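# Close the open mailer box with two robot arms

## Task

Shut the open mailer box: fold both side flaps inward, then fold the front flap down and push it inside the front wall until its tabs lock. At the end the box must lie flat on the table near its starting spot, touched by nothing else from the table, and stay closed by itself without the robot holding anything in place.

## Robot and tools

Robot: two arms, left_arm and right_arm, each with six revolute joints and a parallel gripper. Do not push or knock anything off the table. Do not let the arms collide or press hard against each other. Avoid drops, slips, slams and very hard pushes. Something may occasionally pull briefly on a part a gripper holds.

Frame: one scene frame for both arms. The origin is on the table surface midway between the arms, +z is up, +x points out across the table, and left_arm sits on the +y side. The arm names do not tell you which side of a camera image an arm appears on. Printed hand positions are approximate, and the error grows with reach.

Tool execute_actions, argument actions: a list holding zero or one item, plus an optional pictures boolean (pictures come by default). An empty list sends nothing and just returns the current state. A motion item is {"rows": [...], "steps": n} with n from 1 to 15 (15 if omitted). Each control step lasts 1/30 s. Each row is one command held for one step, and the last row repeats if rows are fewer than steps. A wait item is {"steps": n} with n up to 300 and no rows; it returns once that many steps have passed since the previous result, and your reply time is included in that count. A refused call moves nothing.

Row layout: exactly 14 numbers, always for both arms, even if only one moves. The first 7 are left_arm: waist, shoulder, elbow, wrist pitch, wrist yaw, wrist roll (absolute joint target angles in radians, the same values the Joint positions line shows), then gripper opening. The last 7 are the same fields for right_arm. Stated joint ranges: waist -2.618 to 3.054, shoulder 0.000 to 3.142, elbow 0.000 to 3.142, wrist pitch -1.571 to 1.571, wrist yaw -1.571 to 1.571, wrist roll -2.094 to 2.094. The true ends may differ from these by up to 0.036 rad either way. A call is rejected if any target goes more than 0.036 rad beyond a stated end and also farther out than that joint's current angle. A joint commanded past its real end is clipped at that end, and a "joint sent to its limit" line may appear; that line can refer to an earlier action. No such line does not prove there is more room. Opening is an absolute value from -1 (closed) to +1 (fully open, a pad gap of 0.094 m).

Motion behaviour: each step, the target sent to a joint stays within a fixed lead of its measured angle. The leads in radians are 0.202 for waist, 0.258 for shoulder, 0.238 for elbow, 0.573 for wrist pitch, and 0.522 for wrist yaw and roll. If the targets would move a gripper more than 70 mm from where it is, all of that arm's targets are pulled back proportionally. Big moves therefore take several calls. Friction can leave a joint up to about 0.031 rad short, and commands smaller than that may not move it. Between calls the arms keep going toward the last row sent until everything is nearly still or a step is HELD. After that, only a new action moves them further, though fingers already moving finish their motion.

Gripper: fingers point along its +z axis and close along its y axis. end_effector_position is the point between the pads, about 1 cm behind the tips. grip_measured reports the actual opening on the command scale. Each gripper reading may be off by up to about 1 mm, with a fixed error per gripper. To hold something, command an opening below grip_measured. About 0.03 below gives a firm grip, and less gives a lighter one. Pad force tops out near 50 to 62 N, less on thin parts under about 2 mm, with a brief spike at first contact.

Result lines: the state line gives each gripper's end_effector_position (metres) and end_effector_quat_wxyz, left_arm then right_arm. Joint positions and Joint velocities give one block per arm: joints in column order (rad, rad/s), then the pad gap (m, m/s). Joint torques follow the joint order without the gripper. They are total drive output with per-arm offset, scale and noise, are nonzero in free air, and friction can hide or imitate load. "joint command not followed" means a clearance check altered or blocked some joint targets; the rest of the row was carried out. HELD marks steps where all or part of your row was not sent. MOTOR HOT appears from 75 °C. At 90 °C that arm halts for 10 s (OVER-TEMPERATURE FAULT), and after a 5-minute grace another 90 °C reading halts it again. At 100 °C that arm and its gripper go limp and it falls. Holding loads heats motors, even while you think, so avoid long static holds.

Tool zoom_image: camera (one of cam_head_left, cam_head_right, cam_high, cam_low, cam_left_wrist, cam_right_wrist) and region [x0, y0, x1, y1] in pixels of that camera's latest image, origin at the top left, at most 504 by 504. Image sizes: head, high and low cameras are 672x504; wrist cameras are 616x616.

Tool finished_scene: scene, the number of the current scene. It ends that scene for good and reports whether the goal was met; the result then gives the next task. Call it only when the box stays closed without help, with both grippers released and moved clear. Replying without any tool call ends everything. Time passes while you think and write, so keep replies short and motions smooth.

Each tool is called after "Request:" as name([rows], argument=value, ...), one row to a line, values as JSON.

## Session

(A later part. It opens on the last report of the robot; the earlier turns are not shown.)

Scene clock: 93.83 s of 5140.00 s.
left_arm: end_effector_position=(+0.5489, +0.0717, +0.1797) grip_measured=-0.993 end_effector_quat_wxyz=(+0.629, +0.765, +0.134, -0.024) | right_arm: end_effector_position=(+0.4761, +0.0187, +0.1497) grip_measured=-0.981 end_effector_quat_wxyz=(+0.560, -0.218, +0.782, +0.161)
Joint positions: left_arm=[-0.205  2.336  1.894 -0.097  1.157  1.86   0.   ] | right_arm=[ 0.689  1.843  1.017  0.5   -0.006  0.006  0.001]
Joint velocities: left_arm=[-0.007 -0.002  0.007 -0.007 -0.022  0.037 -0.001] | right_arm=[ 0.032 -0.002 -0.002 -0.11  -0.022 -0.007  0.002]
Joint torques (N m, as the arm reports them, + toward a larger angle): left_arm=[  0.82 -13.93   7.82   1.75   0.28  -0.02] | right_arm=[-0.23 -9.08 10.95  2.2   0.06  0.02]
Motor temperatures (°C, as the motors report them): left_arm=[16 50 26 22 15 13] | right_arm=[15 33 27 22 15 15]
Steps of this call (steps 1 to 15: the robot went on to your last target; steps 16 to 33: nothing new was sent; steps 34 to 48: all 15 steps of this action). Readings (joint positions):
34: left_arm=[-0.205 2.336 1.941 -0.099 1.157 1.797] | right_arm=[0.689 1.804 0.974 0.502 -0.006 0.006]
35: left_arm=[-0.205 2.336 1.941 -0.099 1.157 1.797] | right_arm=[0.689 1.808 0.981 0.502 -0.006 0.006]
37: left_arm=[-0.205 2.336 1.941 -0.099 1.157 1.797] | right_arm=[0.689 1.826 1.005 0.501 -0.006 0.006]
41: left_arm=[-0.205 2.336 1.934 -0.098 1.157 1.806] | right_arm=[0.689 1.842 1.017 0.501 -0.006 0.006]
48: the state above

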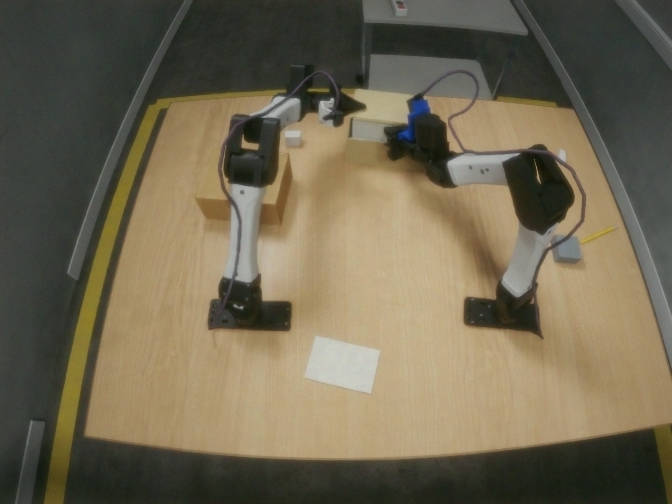

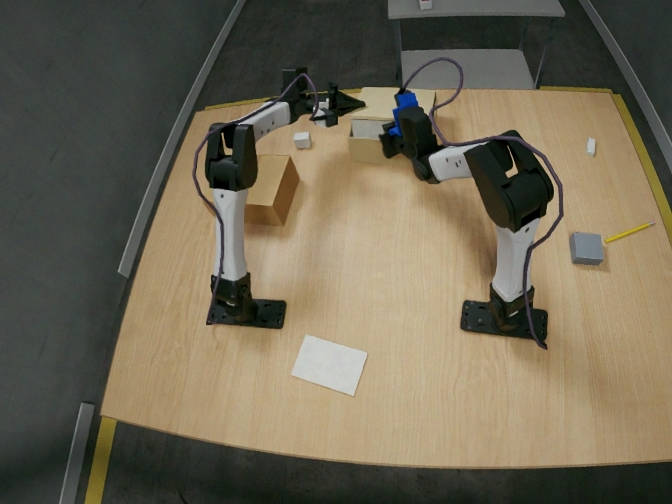

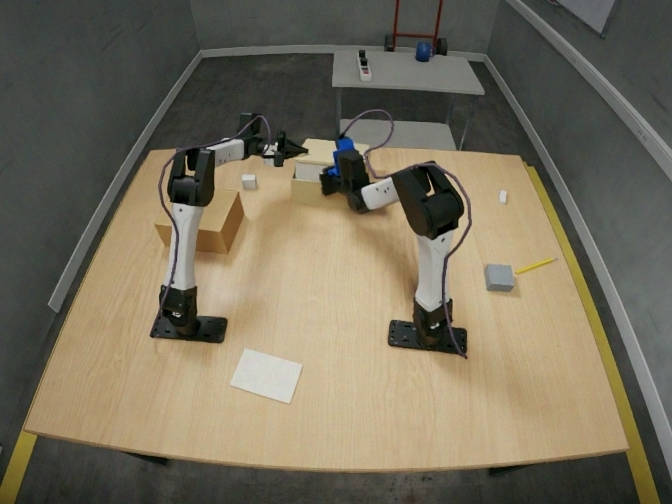

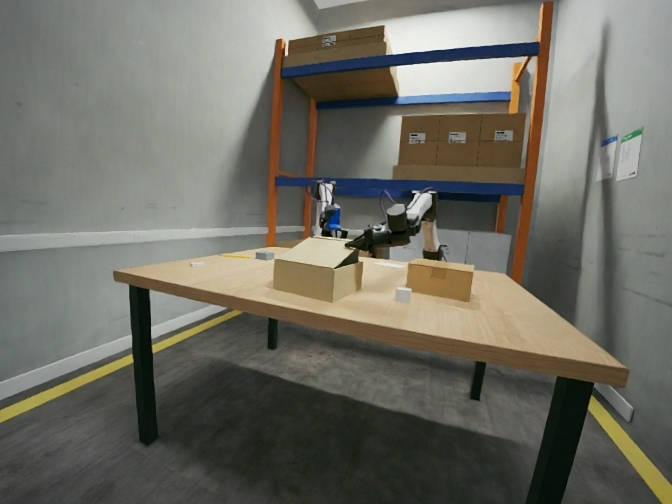

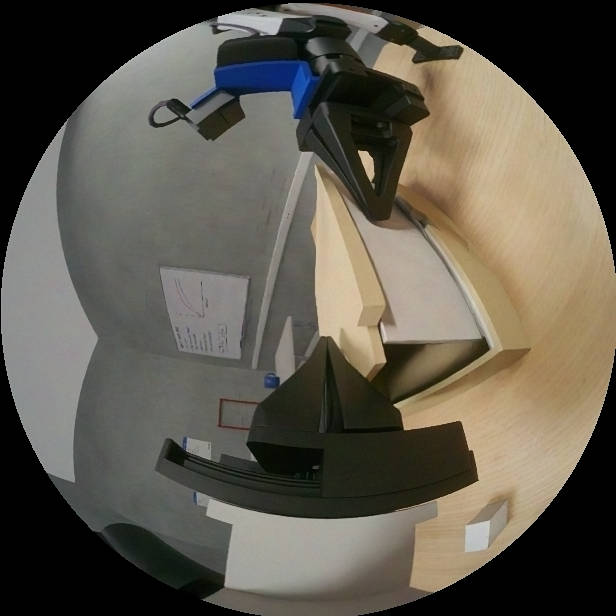

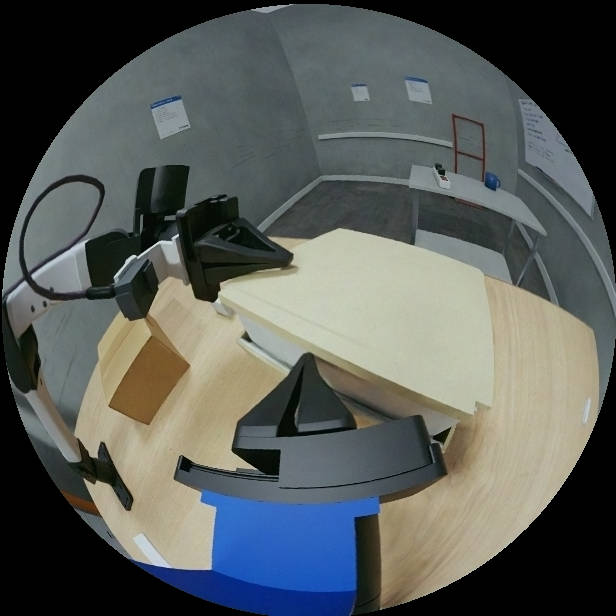

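Request:
execute_actions([
  {"rows":[[-0.2,2.335,1.87,-0.1,1.15,1.9,-1,0.68,1.81,0.98,0.5,0,0,-1],[-0.2,2.335,1.865,-0.1,1.15,1.9,-1,0.68,1.78,0.95,0.5,0,0,-1],[-0.2,2.335,1.86,-0.1,1.15,1.92,-1,0.68,1.75,0.915,0.5,0,0,-1],[-0.2,2.335,1.855,-0.1,1.15,1.94,-1,0.68,1.72,0.88,0.5,0,0,-1],[-0.2,2.335,1.85,-0.1,1.15,1.96,-1,0.68,1.69,0.85,0.5,0,0,-1],[-0.2,2.335,1.84,-0.1,1.15,1.98,-1,0.68,1.65,0.83,0.5,0,0,-1],[-0.2,2.335,1.83,-0.1,1.15,2.0,-1,0.68,1.61,0.83,0.46,0,0,-1],[-0.2,2.335,1.82,-0.1,1.15,2.0,-1,0.68,1.58,0.86,0.4,0,0,-1],[-0.2,2.335,1.82,-0.1,1.15,2.0,-1,0.67,1.56,0.92,0.32,0,0,-1],[-0.2,2.335,1.82,-0.1,1.15,2.0,-1,0.66,1.56,1.0,0.22,0,0,-1],[-0.2,2.335,1.82,-0.1,1.15,2.0,-1,0.65,1.57,1.09,0.11,0,0,-1],[-0.2,2.335,1.82,-0.1,1.15,2.0,-1,0.64,1.6,1.18,0,0,0,-1],[-0.2,2.335,1.82,-0.1,1.15,2.0,-1,0.63,1.63,1.27,-0.11,0,0,-1],[-0.2,2.335,1.82,-0.1,1.15,2.0,-1,0.62,1.66,1.36,-0.22,0,0,-1],[-0.2,2.335,1.82,-0.1,1.15,2.0,-1,0.62,1.7,1.45,-0.33,0,0,-1]],"steps":15},
], pictures=false)

Request:
execute_actions([
  {"rows":[[-0.2,2.335,1.82,-0.1,1.15,2.0,-1,0.62,1.74,1.53,-0.43,0,0,-1],[-0.2,2.335,1.82,-0.1,1.15,2.0,-1,0.62,1.78,1.61,-0.53,0,0,-1],[-0.2,2.335,1.82,-0.1,1.15,2.0,-1,0.62,1.82,1.69,-0.62,0,0,-1],[-0.2,2.335,1.82,-0.1,1.15,2.0,-1,0.62,1.86,1.77,-0.71,0,0,-1],[-0.2,2.335,1.82,-0.1,1.15,2.0,-1,0.62,1.9,1.85,-0.8,0,0,-1],[-0.2,2.335,1.82,-0.1,1.15,2.0,-1,0.62,1.94,1.93,-0.88,0,0,-1],[-0.2,2.335,1.82,-0.1,1.15,2.0,-1,0.62,1.98,2.01,-0.96,0,0,-1],[-0.2,2.335,1.82,-0.1,1.15,2.0,-1,0.62,2.02,2.09,-1.03,0,0,-1],[-0.2,2.335,1.82,-0.1,1.15,2.0,-1,0.62,2.06,2.17,-1.1,0,0,-1],[-0.2,2.335,1.82,-0.1,1.15,2.0,-1,0.62,2.1,2.25,-1.16,0,0,-1],[-0.2,2.335,1.82,-0.1,1.15,2.0,-1,0.62,2.14,2.31,-1.2,0,0,-1],[-0.2,2.335,1.82,-0.1,1.15,2.0,-1,0.62,2.17,2.33,-1.2,0,0,-1],[-0.2,2.335,1.82,-0.1,1.15,2.0,-1,0.62,2.2,2.33,-1.2,0,0,-1]],"steps":15},
], pictures=false)

Request:
execute_actions([
  {"steps":10},
])

Scene clock: 96.17 s of 5140.00 s.
left_arm: end_effector_position=(+0.5410, +0.0735, +0.1577) grip_measured=-0.993 end_effector_quat_wxyz=(+0.622, +0.776, +0.104, -0.006) | right_arm: end_effector_position=(+0.4759, -0.0107, +0.2665) grip_measured=-0.981 end_effector_quat_wxyz=(+0.562, -0.200, +0.789, +0.147)
Joint positions: left_arm=[-0.205  2.336  1.834 -0.097  1.157  1.986  0.   ] | right_arm=[ 0.641  1.633  1.272  0.029 -0.005  0.006  0.001]
Joint velocities: left_arm=[ 0.002  0.007  0.007 -0.007 -0.081  0.051 -0.   ] | right_arm=[-0.305  0.505  2.625 -2.19  -0.022  0.022 -0.001]
Joint torques (N m, as the arm reports them, + toward a larger angle): left_arm=[  0.82 -13.72   7.62   1.69   0.33   0.  ] | right_arm=[ 0.11 -5.92  8.79  1.95  0.05  0.02]
Motor temperatures (°C, as the motors report them): left_arm=[16 51 26 22 15 13] | right_arm=[15 33 27 22 15 15]
Steps of this call (steps 1 to 30: the robot went on to your last target; steps 31 to 55: nothing new was sent; steps 56 to 70: all 15 steps of this action). Readings (joint positions):
56: left_arm=[-0.205 2.336 1.894 -0.097 1.157 1.879] | right_arm=[0.689 1.841 1.014 0.501 -0.006 0.006]
57: left_arm=[-0.205 2.336 1.892 -0.097 1.157 1.882] | right_arm=[0.689 1.833 1.002 0.502 -0.006 0.006]
59: left_arm=[-0.205 2.336 1.885 -0.097 1.157 1.897] | right_arm=[0.689 1.793 0.948 0.501 -0.006 0.006]
63: left_arm=[-0.205 2.336 1.855 -0.097 1.157 1.947] | right_arm=[0.689 1.669 0.846 0.458 -0.006 0.006]
70: the state above

Scene clock: 96.67 s of 5140.00 s.
left_arm: end_effector_position=(+0.5410, +0.0735, +0.1577) grip_measured=-0.993 end_effector_quat_wxyz=(+0.622, +0.777, +0.100, -0.003) | right_arm: end_effector_position=(+0.5112, -0.0041, +0.2279) grip_measured=-0.981 end_effector_quat_wxyz=(+0.311, -0.222, +0.921, +0.078)
Joint positions: left_arm=[-0.205  2.336  1.834 -0.097  1.157  1.996  0.   ] | right_arm=[ 0.622  2.172  2.305 -1.052 -0.002  0.006  0.001]
Joint velocities: left_arm=[ 0.002  0.002 -0.007 -0.007  0.007  0.022 -0.   ] | right_arm=[-0.017  0.442  0.1   -0.886  0.007 -0.051  0.001]
Joint torques (N m, as the arm reports them, + toward a larger angle): left_arm=[  0.82 -13.71   7.57   1.68   0.31  -0.01] | right_arm=[  0.18 -12.95  10.9    1.57   0.06   0.03]
Motor temperatures (°C, as the motors report them): left_arm=[16 51 26 22 15 13] | right_arm=[15 33 27 22 15 15]
Steps of this call (steps 1 to 15: all 15 steps of this action). Readings (joint positions):
1: left_arm=[-0.205 2.336 1.834 -0.097 1.157 1.988] | right_arm=[0.632 1.655 1.365 -0.050 -0.005 0.006]
2: left_arm=[-0.205 2.336 1.834 -0.097 1.157 1.990] | right_arm=[0.626 1.683 1.460 -0.131 -0.004 0.006]
4: left_arm=[-0.205 2.336 1.834 -0.097 1.157 1.992] | right_arm=[0.622 1.754 1.641 -0.297 -0.002 0.006]
8: left_arm=[-0.205 2.336 1.834 -0.097 1.157 1.995] | right_arm=[0.622 1.923 1.961 -0.644 -0.002 0.006]
15: the state above

Scene clock: 97.00 s of 5140.00 s.
left_arm: end_effector_position=(+0.5410, +0.0735, +0.1577) grip_measured=-0.993 end_effector_quat_wxyz=(+0.622, +0.777, +0.100, -0.003) | right_arm: end_effector_position=(+0.4910, -0.0146, +0.1917) grip_measured=-0.981 end_effector_quat_wxyz=(+0.234, -0.228, +0.943, +0.059)
Joint positions: left_arm=[-0.205  2.336  1.834 -0.097  1.157  1.996  0.   ] | right_arm=[ 0.622  2.212  2.311 -1.183 -0.002  0.006  0.001]
Joint velocities: left_arm=[-0.002  0.012  0.012 -0.037 -0.037  0.007  0.001] | right_arm=[-0.002 -0.012  0.017 -0.081  0.022 -0.022  0.002]
Joint torques (N m, as the arm reports them, + toward a larger angle): left_arm=[  0.82 -13.73   7.57   1.68   0.31  -0.01] | right_arm=[  0.25 -14.01  10.65   1.37   0.04   0.03]
Motor temperatures (°C, as the motors report them): left_arm=[16 51 26 22 15 13] | right_arm=[15 33 27 22 15 15]
Steps of this call (steps 1 to 10: the robot went on to your last target). Readings (joint positions):
1: left_arm=[-0.205 2.336 1.834 -0.097 1.157 1.996] | right_arm=[0.622 2.185 2.307 -1.080 -0.002 0.006]
2: left_arm=[-0.205 2.336 1.834 -0.097 1.157 1.996] | right_arm=[0.622 2.196 2.307 -1.106 -0.002 0.006]
4: left_arm=[-0.205 2.336 1.834 -0.097 1.157 1.996] | right_arm=[0.622 2.210 2.307 -1.145 -0.002 0.006]
8: left_arm=[-0.205 2.336 1.834 -0.097 1.157 1.996] | right_arm=[0.622 2.212 2.310 -1.178 -0.002 0.006]
10: the state above

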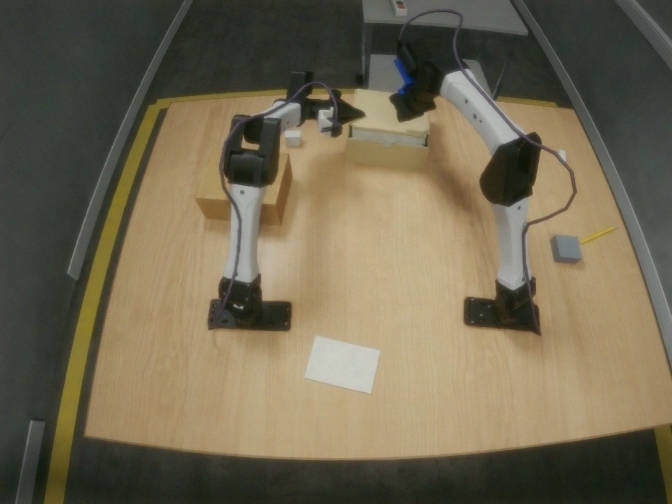

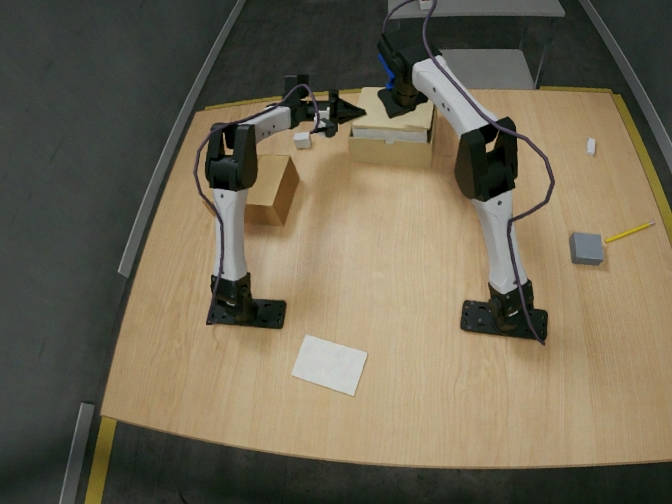

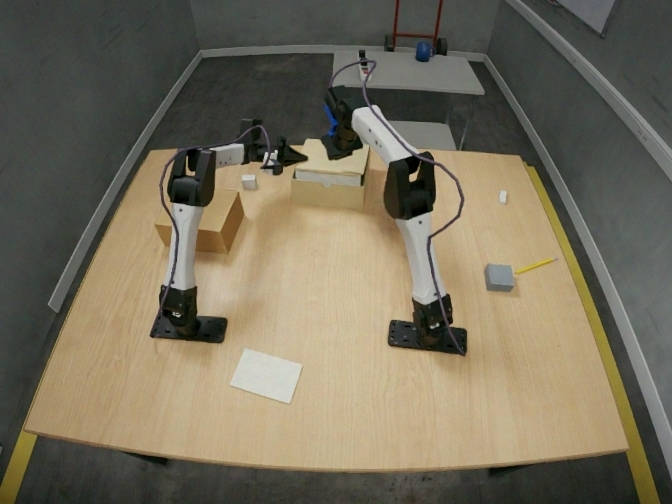

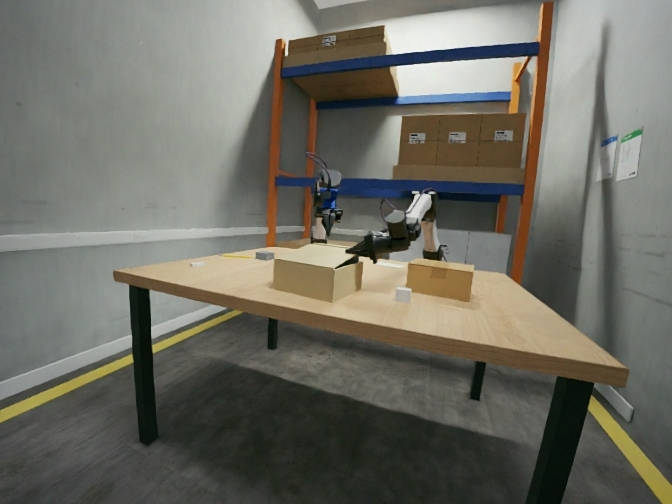

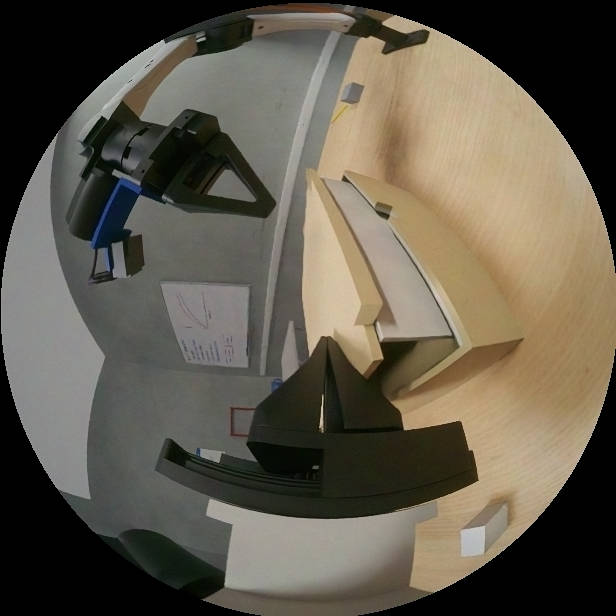

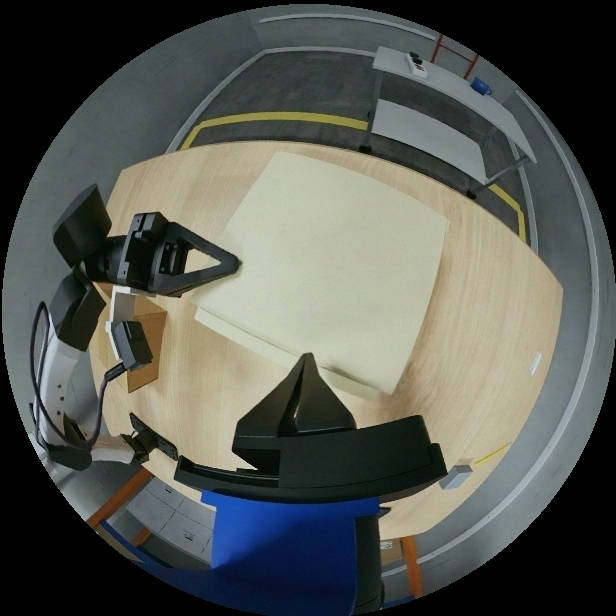

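Request:
execute_actions([
  {"rows":[[-0.2,2.335,1.82,-0.1,1.15,2.0,-1,0.62,2.23,2.31,-1.19,0,0,-1],[-0.2,2.335,1.82,-0.1,1.15,2.0,-1,0.62,2.245,2.31,-1.19,0,0,-1],[-0.2,2.335,1.82,-0.1,1.15,2.0,-1,0.62,2.26,2.31,-1.19,0,0,-1],[-0.2,2.335,1.82,-0.1,1.15,2.0,-1,0.62,2.275,2.31,-1.19,0,0,-1],[-0.2,2.335,1.82,-0.1,1.15,2.0,-1,0.62,2.29,2.31,-1.19,0,0,-1],[-0.2,2.335,1.82,-0.1,1.15,2.0,-1,0.62,2.305,2.31,-1.19,0,0,-1],[-0.2,2.335,1.82,-0.1,1.15,2.0,-1,0.62,2.32,2.31,-1.19,0,0,-1],[-0.2,2.335,1.82,-0.1,1.15,2.0,-1,0.62,2.33,2.31,-1.19,0,0,-1],[-0.2,2.335,1.82,-0.1,1.15,2.0,-1,0.62,2.34,2.31,-1.19,0,0,-1],[-0.2,2.335,1.82,-0.1,1.15,2.0,-1,0.62,2.35,2.31,-1.19,0,0,-1],[-0.2,2.335,1.82,-0.1,1.15,2.0,-1,0.62,2.365,2.31,-1.2,0,0,-1],[-0.2,2.335,1.82,-0.1,1.15,2.0,-1,0.62,2.38,2.3,-1.22,0,0,-1],[-0.2,2.335,1.82,-0.1,1.15,2.0,-1,0.62,2.395,2.29,-1.24,0,0,-1],[-0.2,2.335,1.82,-0.1,1.15,2.0,-1,0.62,2.41,2.28,-1.26,0,0,-1],[-0.2,2.335,1.82,-0.1,1.15,2.0,-1,0.62,2.43,2.27,-1.28,0,0,-1]],"steps":15},
], pictures=false)

Request:
execute_actions([
  {"steps":12},
], pictures=false)

Request:
execute_actions([
  {"rows":[[-0.2,2.335,1.82,-0.1,1.15,2.0,-1,0.62,2.39,2.29,-1.25,0,0,-1],[-0.2,2.335,1.82,-0.1,1.15,2.0,-1,0.62,2.35,2.31,-1.21,0,0,-1],[-0.2,2.335,1.82,-0.1,1.15,2.0,-1,0.62,2.31,2.31,-1.19,0,0,-1],[-0.2,2.335,1.82,-0.1,1.15,2.0,-1,0.62,2.28,2.31,-1.19,0,0,-1],[-0.2,2.335,1.82,-0.1,1.15,2.0,-1,0.62,2.25,2.31,-1.19,0,0,-1]],"steps":15},
])

Scene clock: 99.57 s of 5140.00 s.
left_arm: end_effector_position=(+0.5410, +0.0735, +0.1577) grip_measured=-0.993 end_effector_quat_wxyz=(+0.622, +0.777, +0.100, -0.003) | right_arm: end_effector_position=(+0.4940, -0.0130, +0.1197) grip_measured=-0.981 end_effector_quat_wxyz=(+0.162, -0.231, +0.958, +0.041)
Joint positions: left_arm=[-0.205  2.336  1.834 -0.097  1.157  1.997  0.   ] | right_arm=[ 0.622  2.351  2.313 -1.196 -0.002  0.006  0.001]
Joint velocities: left_arm=[-0.002 -0.007 -0.017 -0.007 -0.007 -0.066  0.   ] | right_arm=[-0.007  0.007  0.002 -0.007 -0.022 -0.051  0.   ]
Joint torques (N m, as the arm reports them, + toward a larger angle): left_arm=[  0.83 -13.76   7.58   1.68   0.31  -0.01] | right_arm=[ 0.2  -8.09  4.61  0.33  0.03 -0.01]
Motor temperatures (°C, as the motors report them): left_arm=[16 51 26 22 15 13] | right_arm=[15 33 27 22 15 15]
Steps of this call (steps 1 to 30: the robot went on to your last target; steps 31 to 62: nothing new was sent; steps 63 to 77: all 15 steps of this action). Readings (joint positions):
63: left_arm=[-0.205 2.336 1.834 -0.097 1.157 1.996] | right_arm=[0.622 2.212 2.311 -1.192 -0.002 0.006]
64: left_arm=[-0.205 2.336 1.834 -0.097 1.157 1.997] | right_arm=[0.622 2.213 2.311 -1.192 -0.002 0.006]
66: left_arm=[-0.205 2.336 1.834 -0.097 1.157 1.997] | right_arm=[0.622 2.223 2.311 -1.192 -0.002 0.006]
70: left_arm=[-0.205 2.336 1.834 -0.097 1.157 1.997] | right_arm=[0.622 2.278 2.311 -1.192 -0.002 0.006]
77: the state above

Scene clock: 99.97 s of 5140.00 s.
left_arm: end_effector_position=(+0.5410, +0.0735, +0.1577) grip_measured=-0.993 end_effector_quat_wxyz=(+0.622, +0.777, +0.100, -0.003) | right_arm: end_effector_position=(+0.4940, -0.0130, +0.1197) grip_measured=-0.981 end_effector_quat_wxyz=(+0.162, -0.231, +0.958, +0.041)
Joint positions: left_arm=[-0.205  2.336  1.834 -0.097  1.157  1.997  0.   ] | right_arm=[ 0.622  2.351  2.313 -1.196 -0.002  0.006  0.001]
Joint velocities: left_arm=[ 0.002 -0.002  0.002  0.007  0.007 -0.051 -0.001] | right_arm=[-0.002 -0.007  0.002 -0.022  0.007  0.081  0.   ]
Joint torques (N m, as the arm reports them, + toward a larger angle): left_arm=[  0.83 -13.72   7.55   1.68   0.31  -0.01] | right_arm=[ 0.17 -8.    4.59  0.31  0.05  0.03]
Motor temperatures (°C, as the motors report them): left_arm=[16 51 26 22 15 13] | right_arm=[15 33 27 22 15 15]
Steps of this call (steps 1 to 12: the robot went on to your last target). Readings (joint positions):
1: left_arm=[-0.205 2.336 1.834 -0.097 1.157 1.997] | right_arm=[0.622 2.351 2.313 -1.196 -0.002 0.006]
2: left_arm=[-0.205 2.336 1.834 -0.097 1.157 1.997] | right_arm=[0.622 2.351 2.313 -1.196 -0.002 0.006]
4: left_arm=[-0.205 2.336 1.834 -0.097 1.157 1.997] | right_arm=[0.622 2.351 2.313 -1.196 -0.002 0.006]
8: left_arm=[-0.205 2.336 1.834 -0.097 1.157 1.997] | right_arm=[0.622 2.351 2.313 -1.196 -0.002 0.006]
12: the state above

Scene clock: 100.47 s of 5140.00 s.
left_arm: end_effector_position=(+0.5410, +0.0735, +0.1577) grip_measured=-0.993 end_effector_quat_wxyz=(+0.622, +0.777, +0.100, -0.003) | right_arm: end_effector_position=(+0.4914, -0.0144, +0.1714) grip_measured=-0.981 end_effector_quat_wxyz=(+0.211, -0.229, +0.949, +0.053)
Joint positions: left_arm=[-0.205  2.336  1.834 -0.097  1.157  1.997  0.   ] | right_arm=[ 0.622  2.25   2.312 -1.193 -0.002  0.006  0.001]
Joint velocities: left_arm=[-0.017  0.012  0.002 -0.037 -0.007  0.022 -0.   ] | right_arm=[-0.007 -0.012  0.007 -0.022  0.007  0.051 -0.   ]
Joint torques (N m, as the arm reports them, + toward a larger angle): left_arm=[  0.82 -13.73   7.56   1.68   0.31  -0.01] | right_arm=[  0.17 -13.47   8.77   1.35   0.05   0.03]
Motor temperatures (°C, as the motors report them): left_arm=[16 51 26 22 15 13] | right_arm=[15 34 27 22 15 15]
Steps of this call (steps 1 to 15: all 15 steps of this action). Readings (joint positions):
1: left_arm=[-0.205 2.336 1.834 -0.097 1.157 1.997] | right_arm=[0.622 2.349 2.313 -1.195 -0.002 0.006]
2: left_arm=[-0.205 2.336 1.834 -0.097 1.157 1.997] | right_arm=[0.622 2.346 2.313 -1.193 -0.002 0.006]
4: left_arm=[-0.205 2.336 1.834 -0.097 1.157 1.997] | right_arm=[0.622 2.338 2.313 -1.193 -0.002 0.006]
8: left_arm=[-0.205 2.336 1.834 -0.097 1.157 1.997] | right_arm=[0.622 2.291 2.312 -1.193 -0.002 0.006]
15: the state above

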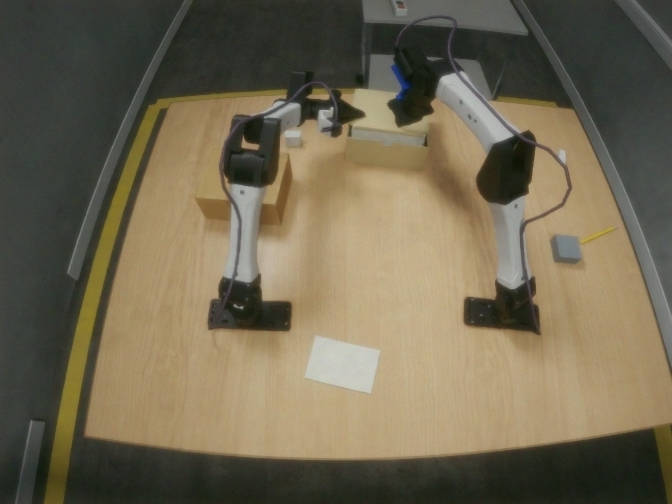

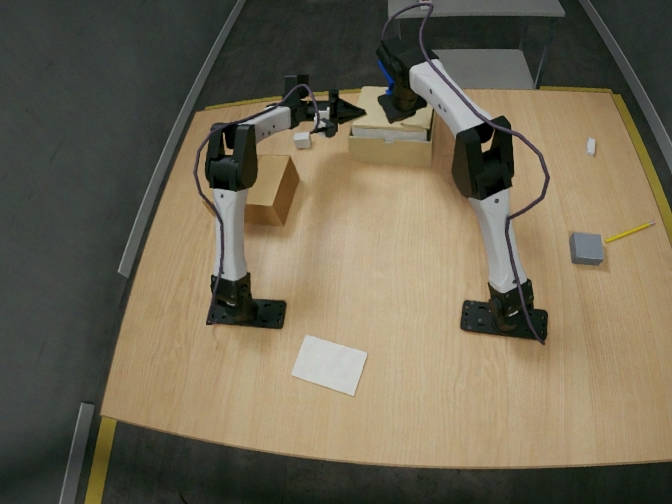

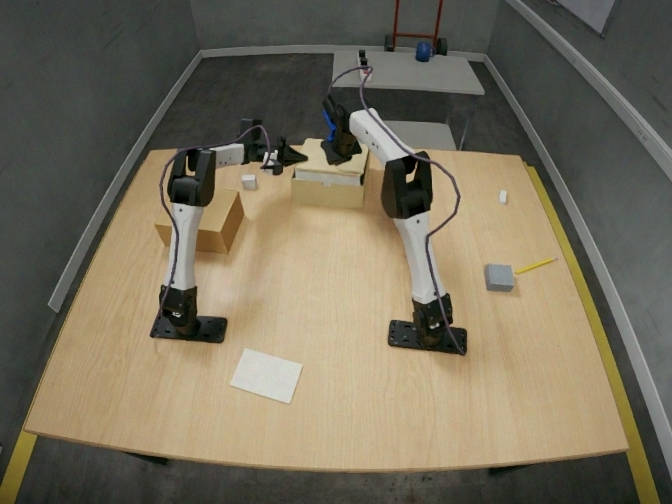

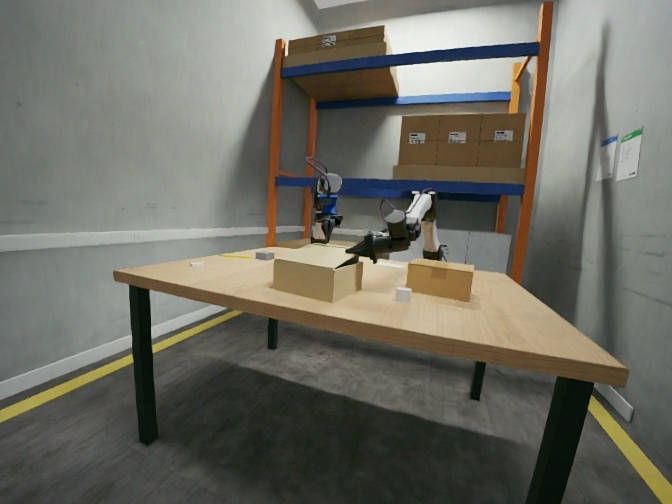

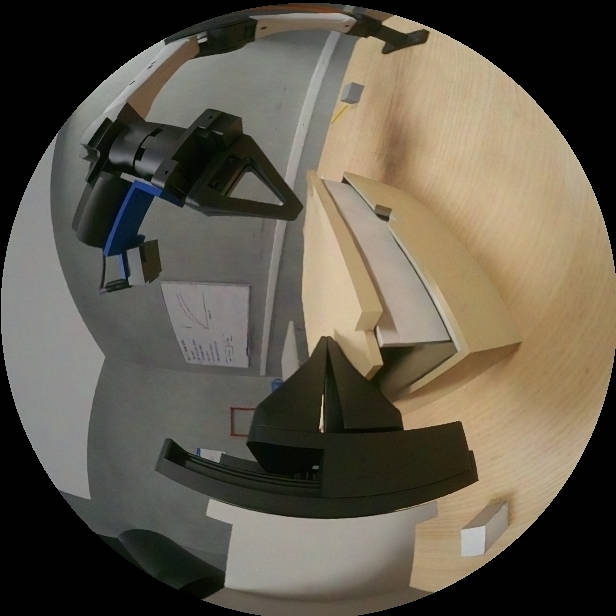

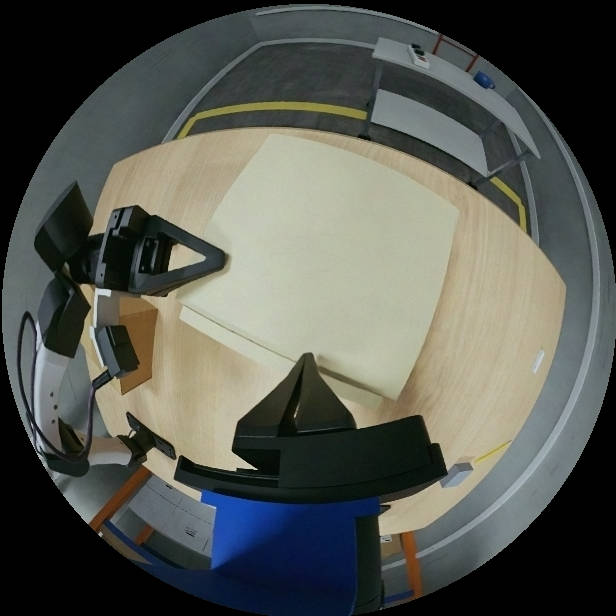

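Request:
execute_actions([
  {"rows":[[-0.2,2.335,1.83,-0.1,1.15,2.0,-1,0.62,2.17,2.24,-1.1,0,0,-1],[-0.2,2.335,1.83,-0.1,1.15,2.0,-1,0.63,2.09,2.14,-1.0,0,0,-1],[-0.2,2.335,1.83,-0.1,1.15,2.0,-1,0.64,2.01,2.03,-0.9,0,0,-1],[-0.2,2.335,1.83,-0.1,1.15,2.0,-1,0.65,1.93,1.92,-0.8,0,0,-1],[-0.2,2.335,1.83,-0.1,1.15,2.0,-1,0.66,1.85,1.81,-0.7,0,0,-1],[-0.2,2.335,1.83,-0.1,1.15,2.0,-1,0.67,1.78,1.7,-0.6,0,0,-1],[-0.2,2.335,1.83,-0.1,1.15,2.0,-1,0.68,1.71,1.59,-0.5,0,0,-1],[-0.2,2.335,1.83,-0.1,1.15,2.0,-1,0.68,1.65,1.48,-0.4,0,0,-1],[-0.2,2.335,1.83,-0.1,1.15,2.0,-1,0.68,1.6,1.37,-0.3,0,0,-1],[-0.2,2.335,1.85,-0.1,1.15,1.97,-1,0.68,1.56,1.26,-0.18,0,0,-1],[-0.2,2.335,1.87,-0.1,1.15,1.94,-1,0.68,1.53,1.16,-0.05,0,0,-1],[-0.2,2.335,1.89,-0.1,1.15,1.91,-1,0.68,1.52,1.06,0.08,0,0,-1],[-0.2,2.335,1.91,-0.1,1.15,1.88,-1,0.68,1.52,0.97,0.21,0,0,-1],[-0.2,2.335,1.93,-0.1,1.15,1.85,-1,0.68,1.52,0.89,0.34,0,0,-1],[-0.2,2.335,1.95,-0.1,1.15,1.82,-1,0.68,1.53,0.82,0.47,0,0,-1]],"steps":15},
], pictures=false)

Request:
execute_actions([
  {"rows":[[-0.2,2.335,1.97,-0.1,1.15,1.78,-1,0.68,1.55,0.78,0.58,0,0,-1],[-0.2,2.335,1.99,-0.1,1.15,1.74,-1,0.68,1.57,0.74,0.68,0,0,-1],[-0.2,2.335,2.01,-0.1,1.15,1.7,-1,0.68,1.59,0.71,0.78,0,0,-1],[-0.2,2.335,2.03,-0.1,1.15,1.66,-1,0.68,1.62,0.68,0.88,0,0,-1],[-0.2,2.335,2.045,-0.1,1.15,1.62,-1,0.68,1.65,0.66,0.97,0,0,-1],[-0.2,2.335,2.045,-0.1,1.15,1.6,-1,0.68,1.68,0.64,1.05,0,0,-1],[-0.2,2.335,2.045,-0.1,1.15,1.6,-1,0.68,1.71,0.62,1.12,0,0,-1],[-0.2,2.335,2.045,-0.1,1.15,1.6,-1,0.68,1.74,0.61,1.17,0,0,-1],[-0.2,2.335,2.045,-0.1,1.15,1.6,-1,0.68,1.77,0.6,1.2,0,0,-1],[-0.2,2.335,2.045,-0.1,1.15,1.6,-1,0.68,1.795,0.6,1.2,0,0,-1]],"steps":15},
])

Scene clock: 104.07 s of 5140.00 s.
left_arm: end_effector_position=(+0.5490, +0.0718, +0.1802) grip_measured=-0.993 end_effector_quat_wxyz=(+0.629, +0.769, +0.114, -0.007) | right_arm: end_effector_position=(+0.4344, -0.0122, +0.2934) grip_measured=-0.981 end_effector_quat_wxyz=(+0.575, -0.211, +0.774, +0.161)
Joint positions: left_arm=[-0.205  2.336  1.897 -0.103  1.156  1.917  0.   ] | right_arm=[ 0.68   1.476  1.187 -0.002 -0.002  0.006  0.001]
Joint velocities: left_arm=[ 0.007 -0.002  0.613  0.037  0.037 -0.608 -0.   ] | right_arm=[-0.002 -0.007 -2.034  3.641 -0.051  0.007 -0.   ]
Joint torques (N m, as the arm reports them, + toward a larger angle): left_arm=[  0.78 -13.78  10.48   1.76   0.3   -0.11] | right_arm=[ 0.32 -3.06  6.09  1.24  0.03  0.01]
Motor temperatures (°C, as the motors report them): left_arm=[16 52 26 22 15 13] | right_arm=[15 34 27 22 15 15]
Steps of this call (steps 1 to 15: the robot went on to your last target; steps 16 to 90: nothing new was sent; then 0.10 s passed at rest; steps 91 to 105: all 15 steps of this action). Readings (joint positions):
91: left_arm=[-0.205 2.336 1.834 -0.097 1.157 1.997] | right_arm=[0.622 2.241 2.295 -1.178 -0.002 0.006]
92: left_arm=[-0.205 2.336 1.834 -0.097 1.157 1.997] | right_arm=[0.622 2.213 2.246 -1.141 -0.002 0.006]
94: left_arm=[-0.205 2.336 1.834 -0.097 1.157 1.997] | right_arm=[0.624 2.107 2.076 -1.037 -0.002 0.006]
98: left_arm=[-0.205 2.336 1.834 -0.097 1.157 1.997] | right_arm=[0.653 1.815 1.728 -0.778 -0.002 0.006]
105: the state above

Scene clock: 104.57 s of 5140.00 s.
left_arm: end_effector_position=(+0.5625, +0.0687, +0.2360) grip_measured=-0.993 end_effector_quat_wxyz=(+0.649, +0.739, +0.177, -0.047) | right_arm: end_effector_position=(+0.4217, -0.0198, +0.1302) grip_measured=-0.981 end_effector_quat_wxyz=(+0.635, -0.198, +0.725, +0.177)
Joint positions: left_arm=[-0.205  2.333  2.038 -0.095  1.156  1.623  0.   ] | right_arm=[ 0.68   1.805  0.595  1.079 -0.002  0.006  0.001]
Joint velocities: left_arm=[ 0.002  0.007 -0.007 -0.037  0.007 -0.081  0.   ] | right_arm=[-0.002 -0.002 -0.007  0.872 -0.007  0.022 -0.   ]
Joint torques (N m, as the arm reports them, + toward a larger angle): left_arm=[  0.81 -13.81   9.99   1.78   0.22  -0.12] | right_arm=[ 0.24 -8.6   7.7   2.19  0.02  0.02]
Motor temperatures (°C, as the motors report them): left_arm=[16 52 26 23 15 13] | right_arm=[15 34 27 22 15 15]
Steps of this call (steps 1 to 15: all 15 steps of this action). Readings (joint positions):
1: left_arm=[-0.205 2.336 1.920 -0.103 1.156 1.892] | right_arm=[0.680 1.481 1.113 0.121 -0.002 0.006]
2: left_arm=[-0.205 2.336 1.942 -0.102 1.156 1.865] | right_arm=[0.680 1.496 1.036 0.239 -0.002 0.006]
4: left_arm=[-0.205 2.336 1.986 -0.102 1.156 1.802] | right_arm=[0.680 1.546 0.876 0.459 -0.002 0.006]
8: left_arm=[-0.205 2.334 2.036 -0.096 1.156 1.689] | right_arm=[0.680 1.704 0.637 0.782 -0.002 0.006]
15: the state above

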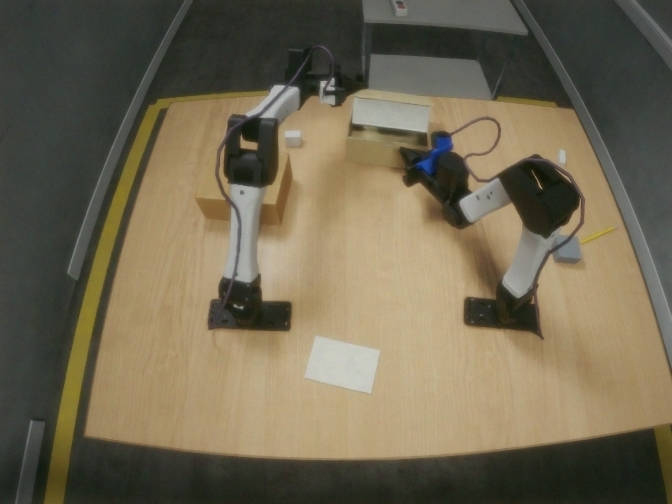

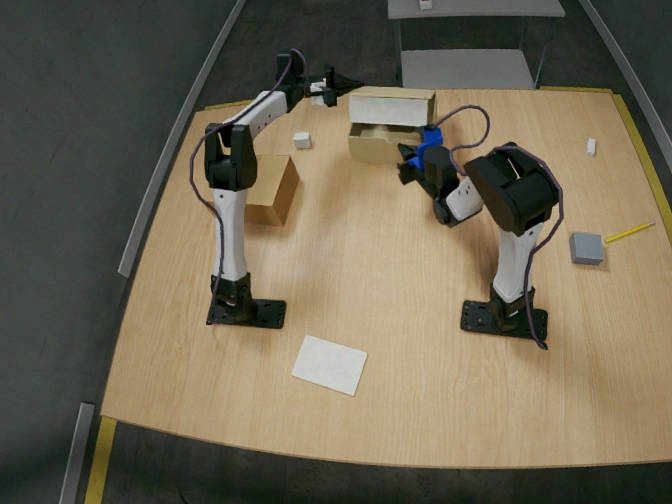

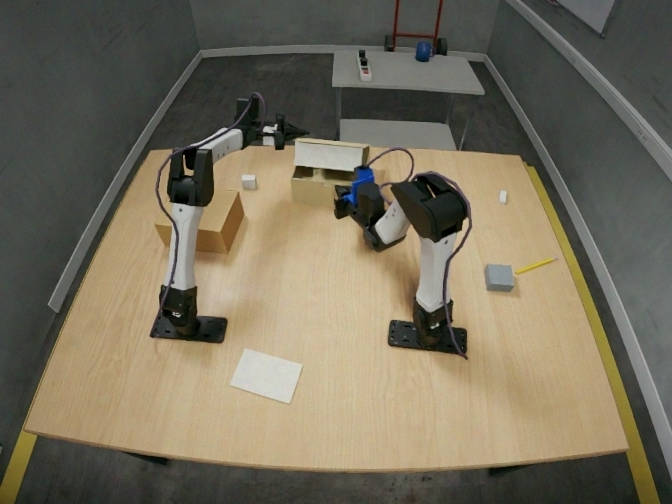

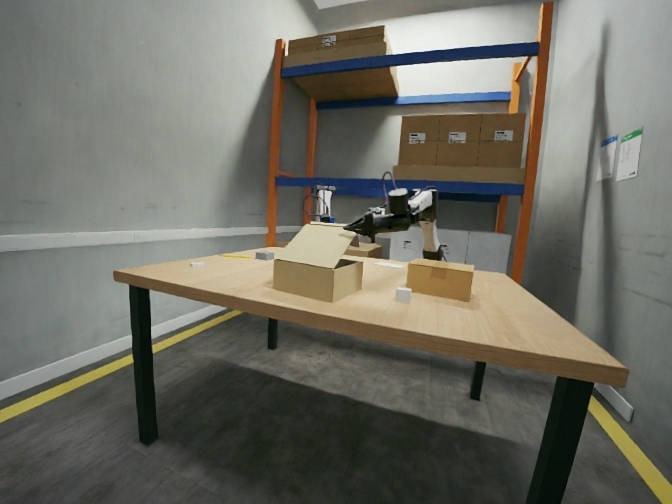

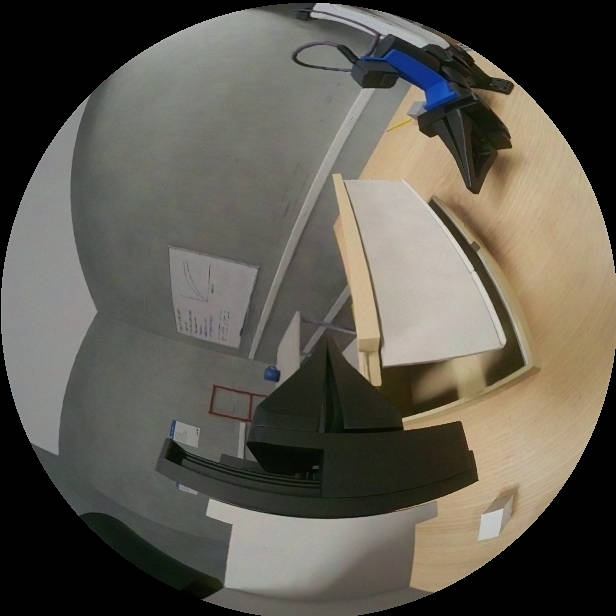

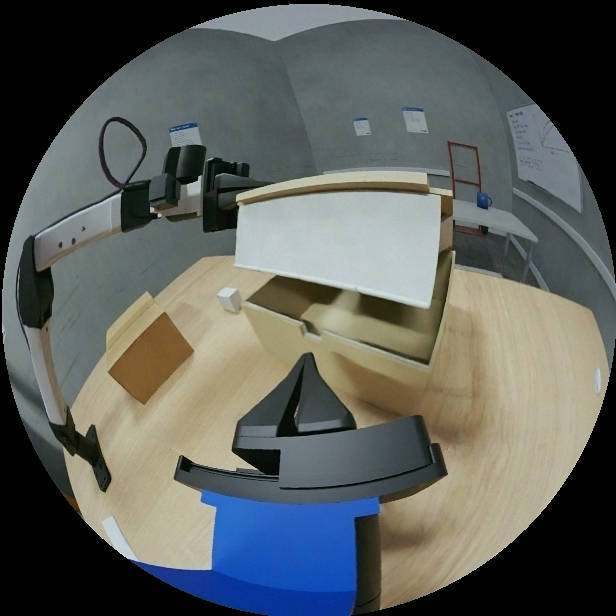

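Advance at z≈.152, to r≈.56.

Request:
execute_actions([
  {"rows":[[-0.2,2.335,2.045,-0.1,1.15,1.6,-1,0.68,1.82,0.645,1.15,0,0,-1],[-0.2,2.335,2.045,-0.1,1.15,1.6,-1,0.68,1.84,0.68,1.13,0,0,-1],[-0.2,2.335,2.045,-0.1,1.15,1.6,-1,0.68,1.865,0.715,1.115,0,0,-1],[-0.2,2.335,2.045,-0.1,1.15,1.6,-1,0.68,1.89,0.75,1.1,0,0,-1],[-0.2,2.335,2.045,-0.1,1.15,1.6,-1,0.68,1.91,0.785,1.085,0,0,-1],[-0.2,2.335,2.045,-0.1,1.15,1.6,-1,0.68,1.935,0.82,1.07,0,0,-1],[-0.2,2.335,2.045,-0.1,1.15,1.6,-1,0.68,1.96,0.855,1.06,0,0,-1],[-0.2,2.335,2.045,-0.1,1.15,1.6,-1,0.68,1.98,0.89,1.05,0,0,-1],[-0.2,2.335,2.045,-0.1,1.15,1.6,-1,0.68,2.005,0.93,1.04,0,0,-1],[-0.2,2.335,2.045,-0.1,1.15,1.6,-1,0.68,2.03,0.965,1.025,0,0,-1],[-0.2,2.335,2.045,-0.1,1.15,1.6,-1,0.68,2.05,1.0,1.01,0,0,-1]],"steps":15},
])

Scene clock: 106.10 s of 5140.00 s.
left_arm: end_effector_position=(+0.5625, +0.0687, +0.2360) grip_measured=-0.993 end_effector_quat_wxyz=(+0.649, +0.737, +0.183, -0.053) | right_arm: end_effector_position=(+0.4990, +0.0263, +0.1599) grip_measured=-0.981 end_effector_quat_wxyz=(+0.674, -0.188, +0.689, +0.188)
Joint positions: left_arm=[-0.205  2.333  2.038 -0.095  1.156  1.606  0.   ] | right_arm=[ 0.68   2.04   0.982  1.038 -0.002  0.006  0.001]
Joint velocities: left_arm=[ 0.002 -0.007 -0.002 -0.051  0.022 -0.007  0.   ] | right_arm=[-0.012  0.017 -0.002 -0.286 -0.007  0.095 -0.001]
Joint torques (N m, as the arm reports them, + toward a larger angle): left_arm=[  0.84 -13.78  10.01   1.8    0.21  -0.1 ] | right_arm=[  0.21 -10.42   9.76   2.2    0.02   0.02]
Motor temperatures (°C, as the motors report them): left_arm=[16 52 26 23 15 13] | right_arm=[15 34 27 22 15 15]
Steps of this call (steps 1 to 30: the robot went on to your last target; step 31: nothing new was sent; steps 32 to 46: all 15 steps of this action). Readings (joint positions):
32: left_arm=[-0.205 2.333 2.038 -0.095 1.156 1.606] | right_arm=[0.680 1.805 0.599 1.178 -0.002 0.006]
33: left_arm=[-0.205 2.333 2.038 -0.095 1.156 1.606] | right_arm=[0.680 1.809 0.614 1.168 -0.002 0.006]
35: left_arm=[-0.205 2.333 2.038 -0.095 1.156 1.606] | right_arm=[0.680 1.837 0.673 1.149 -0.002 0.006]
39: left_arm=[-0.205 2.333 2.038 -0.095 1.156 1.606] | right_arm=[0.680 1.926 0.820 1.109 -0.002 0.006]
46: the state above

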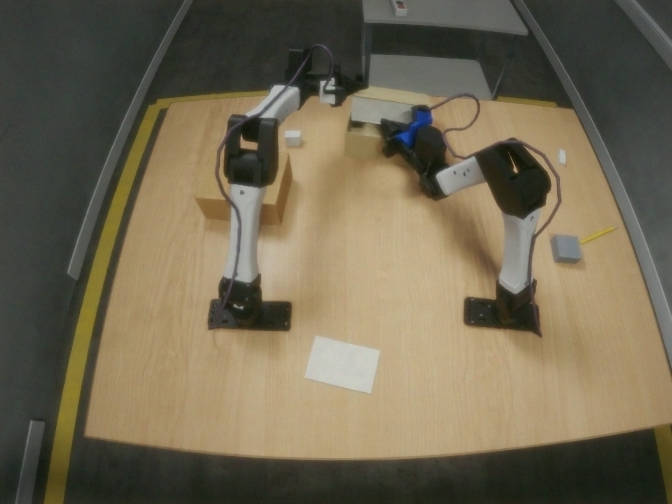

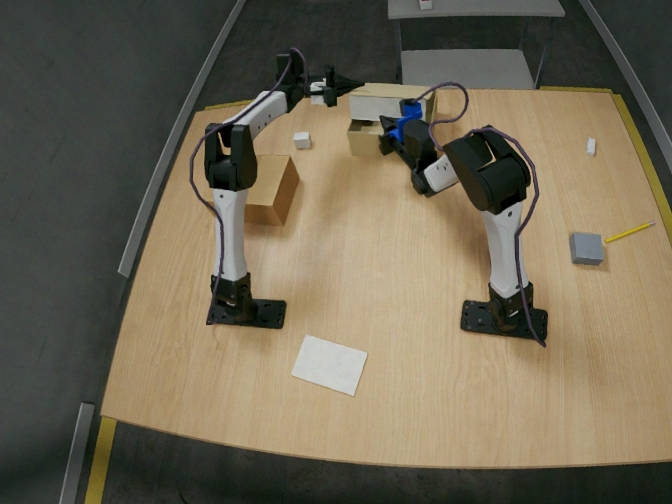

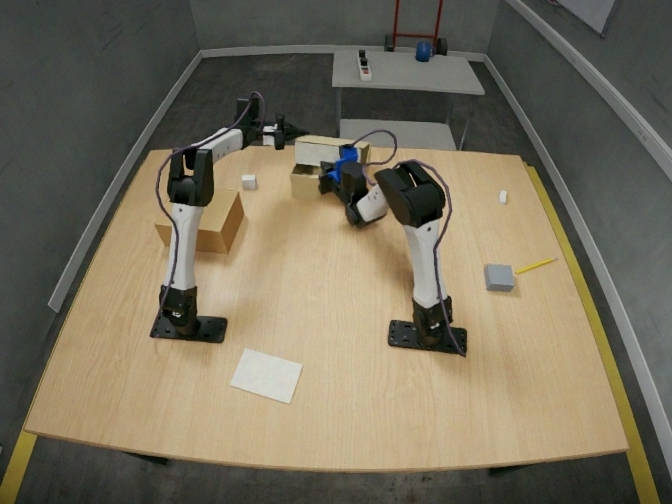

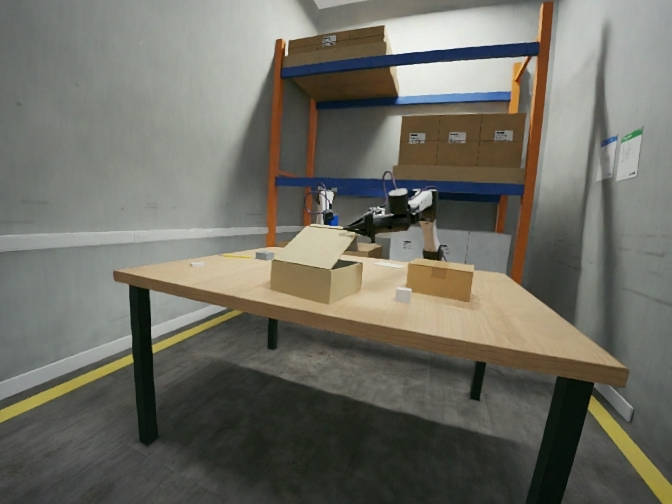

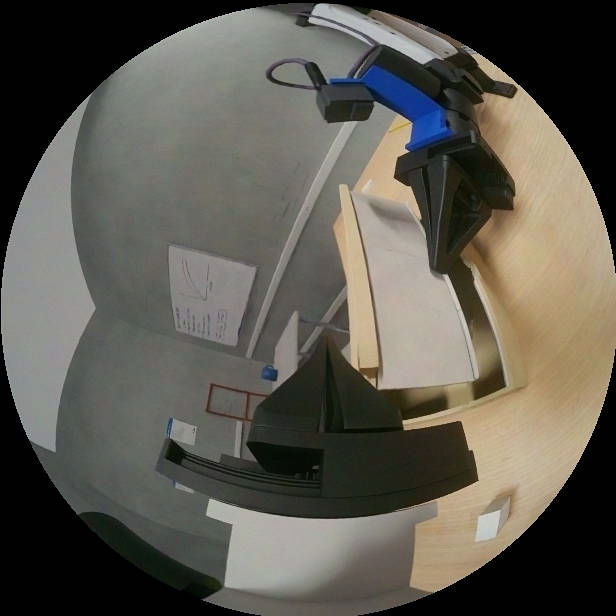

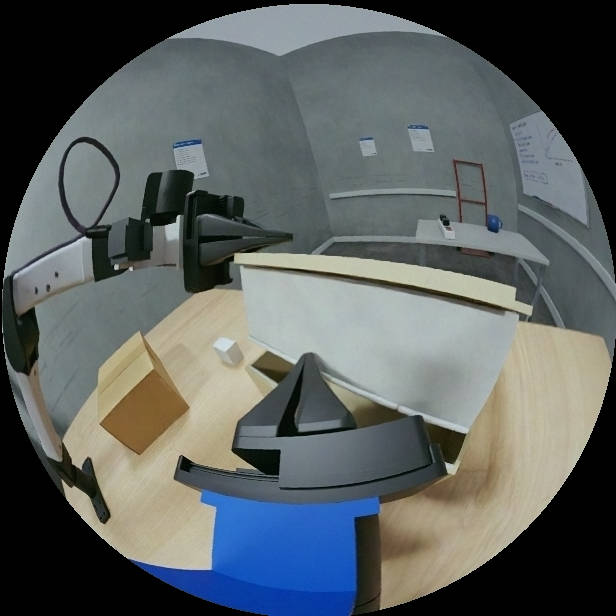

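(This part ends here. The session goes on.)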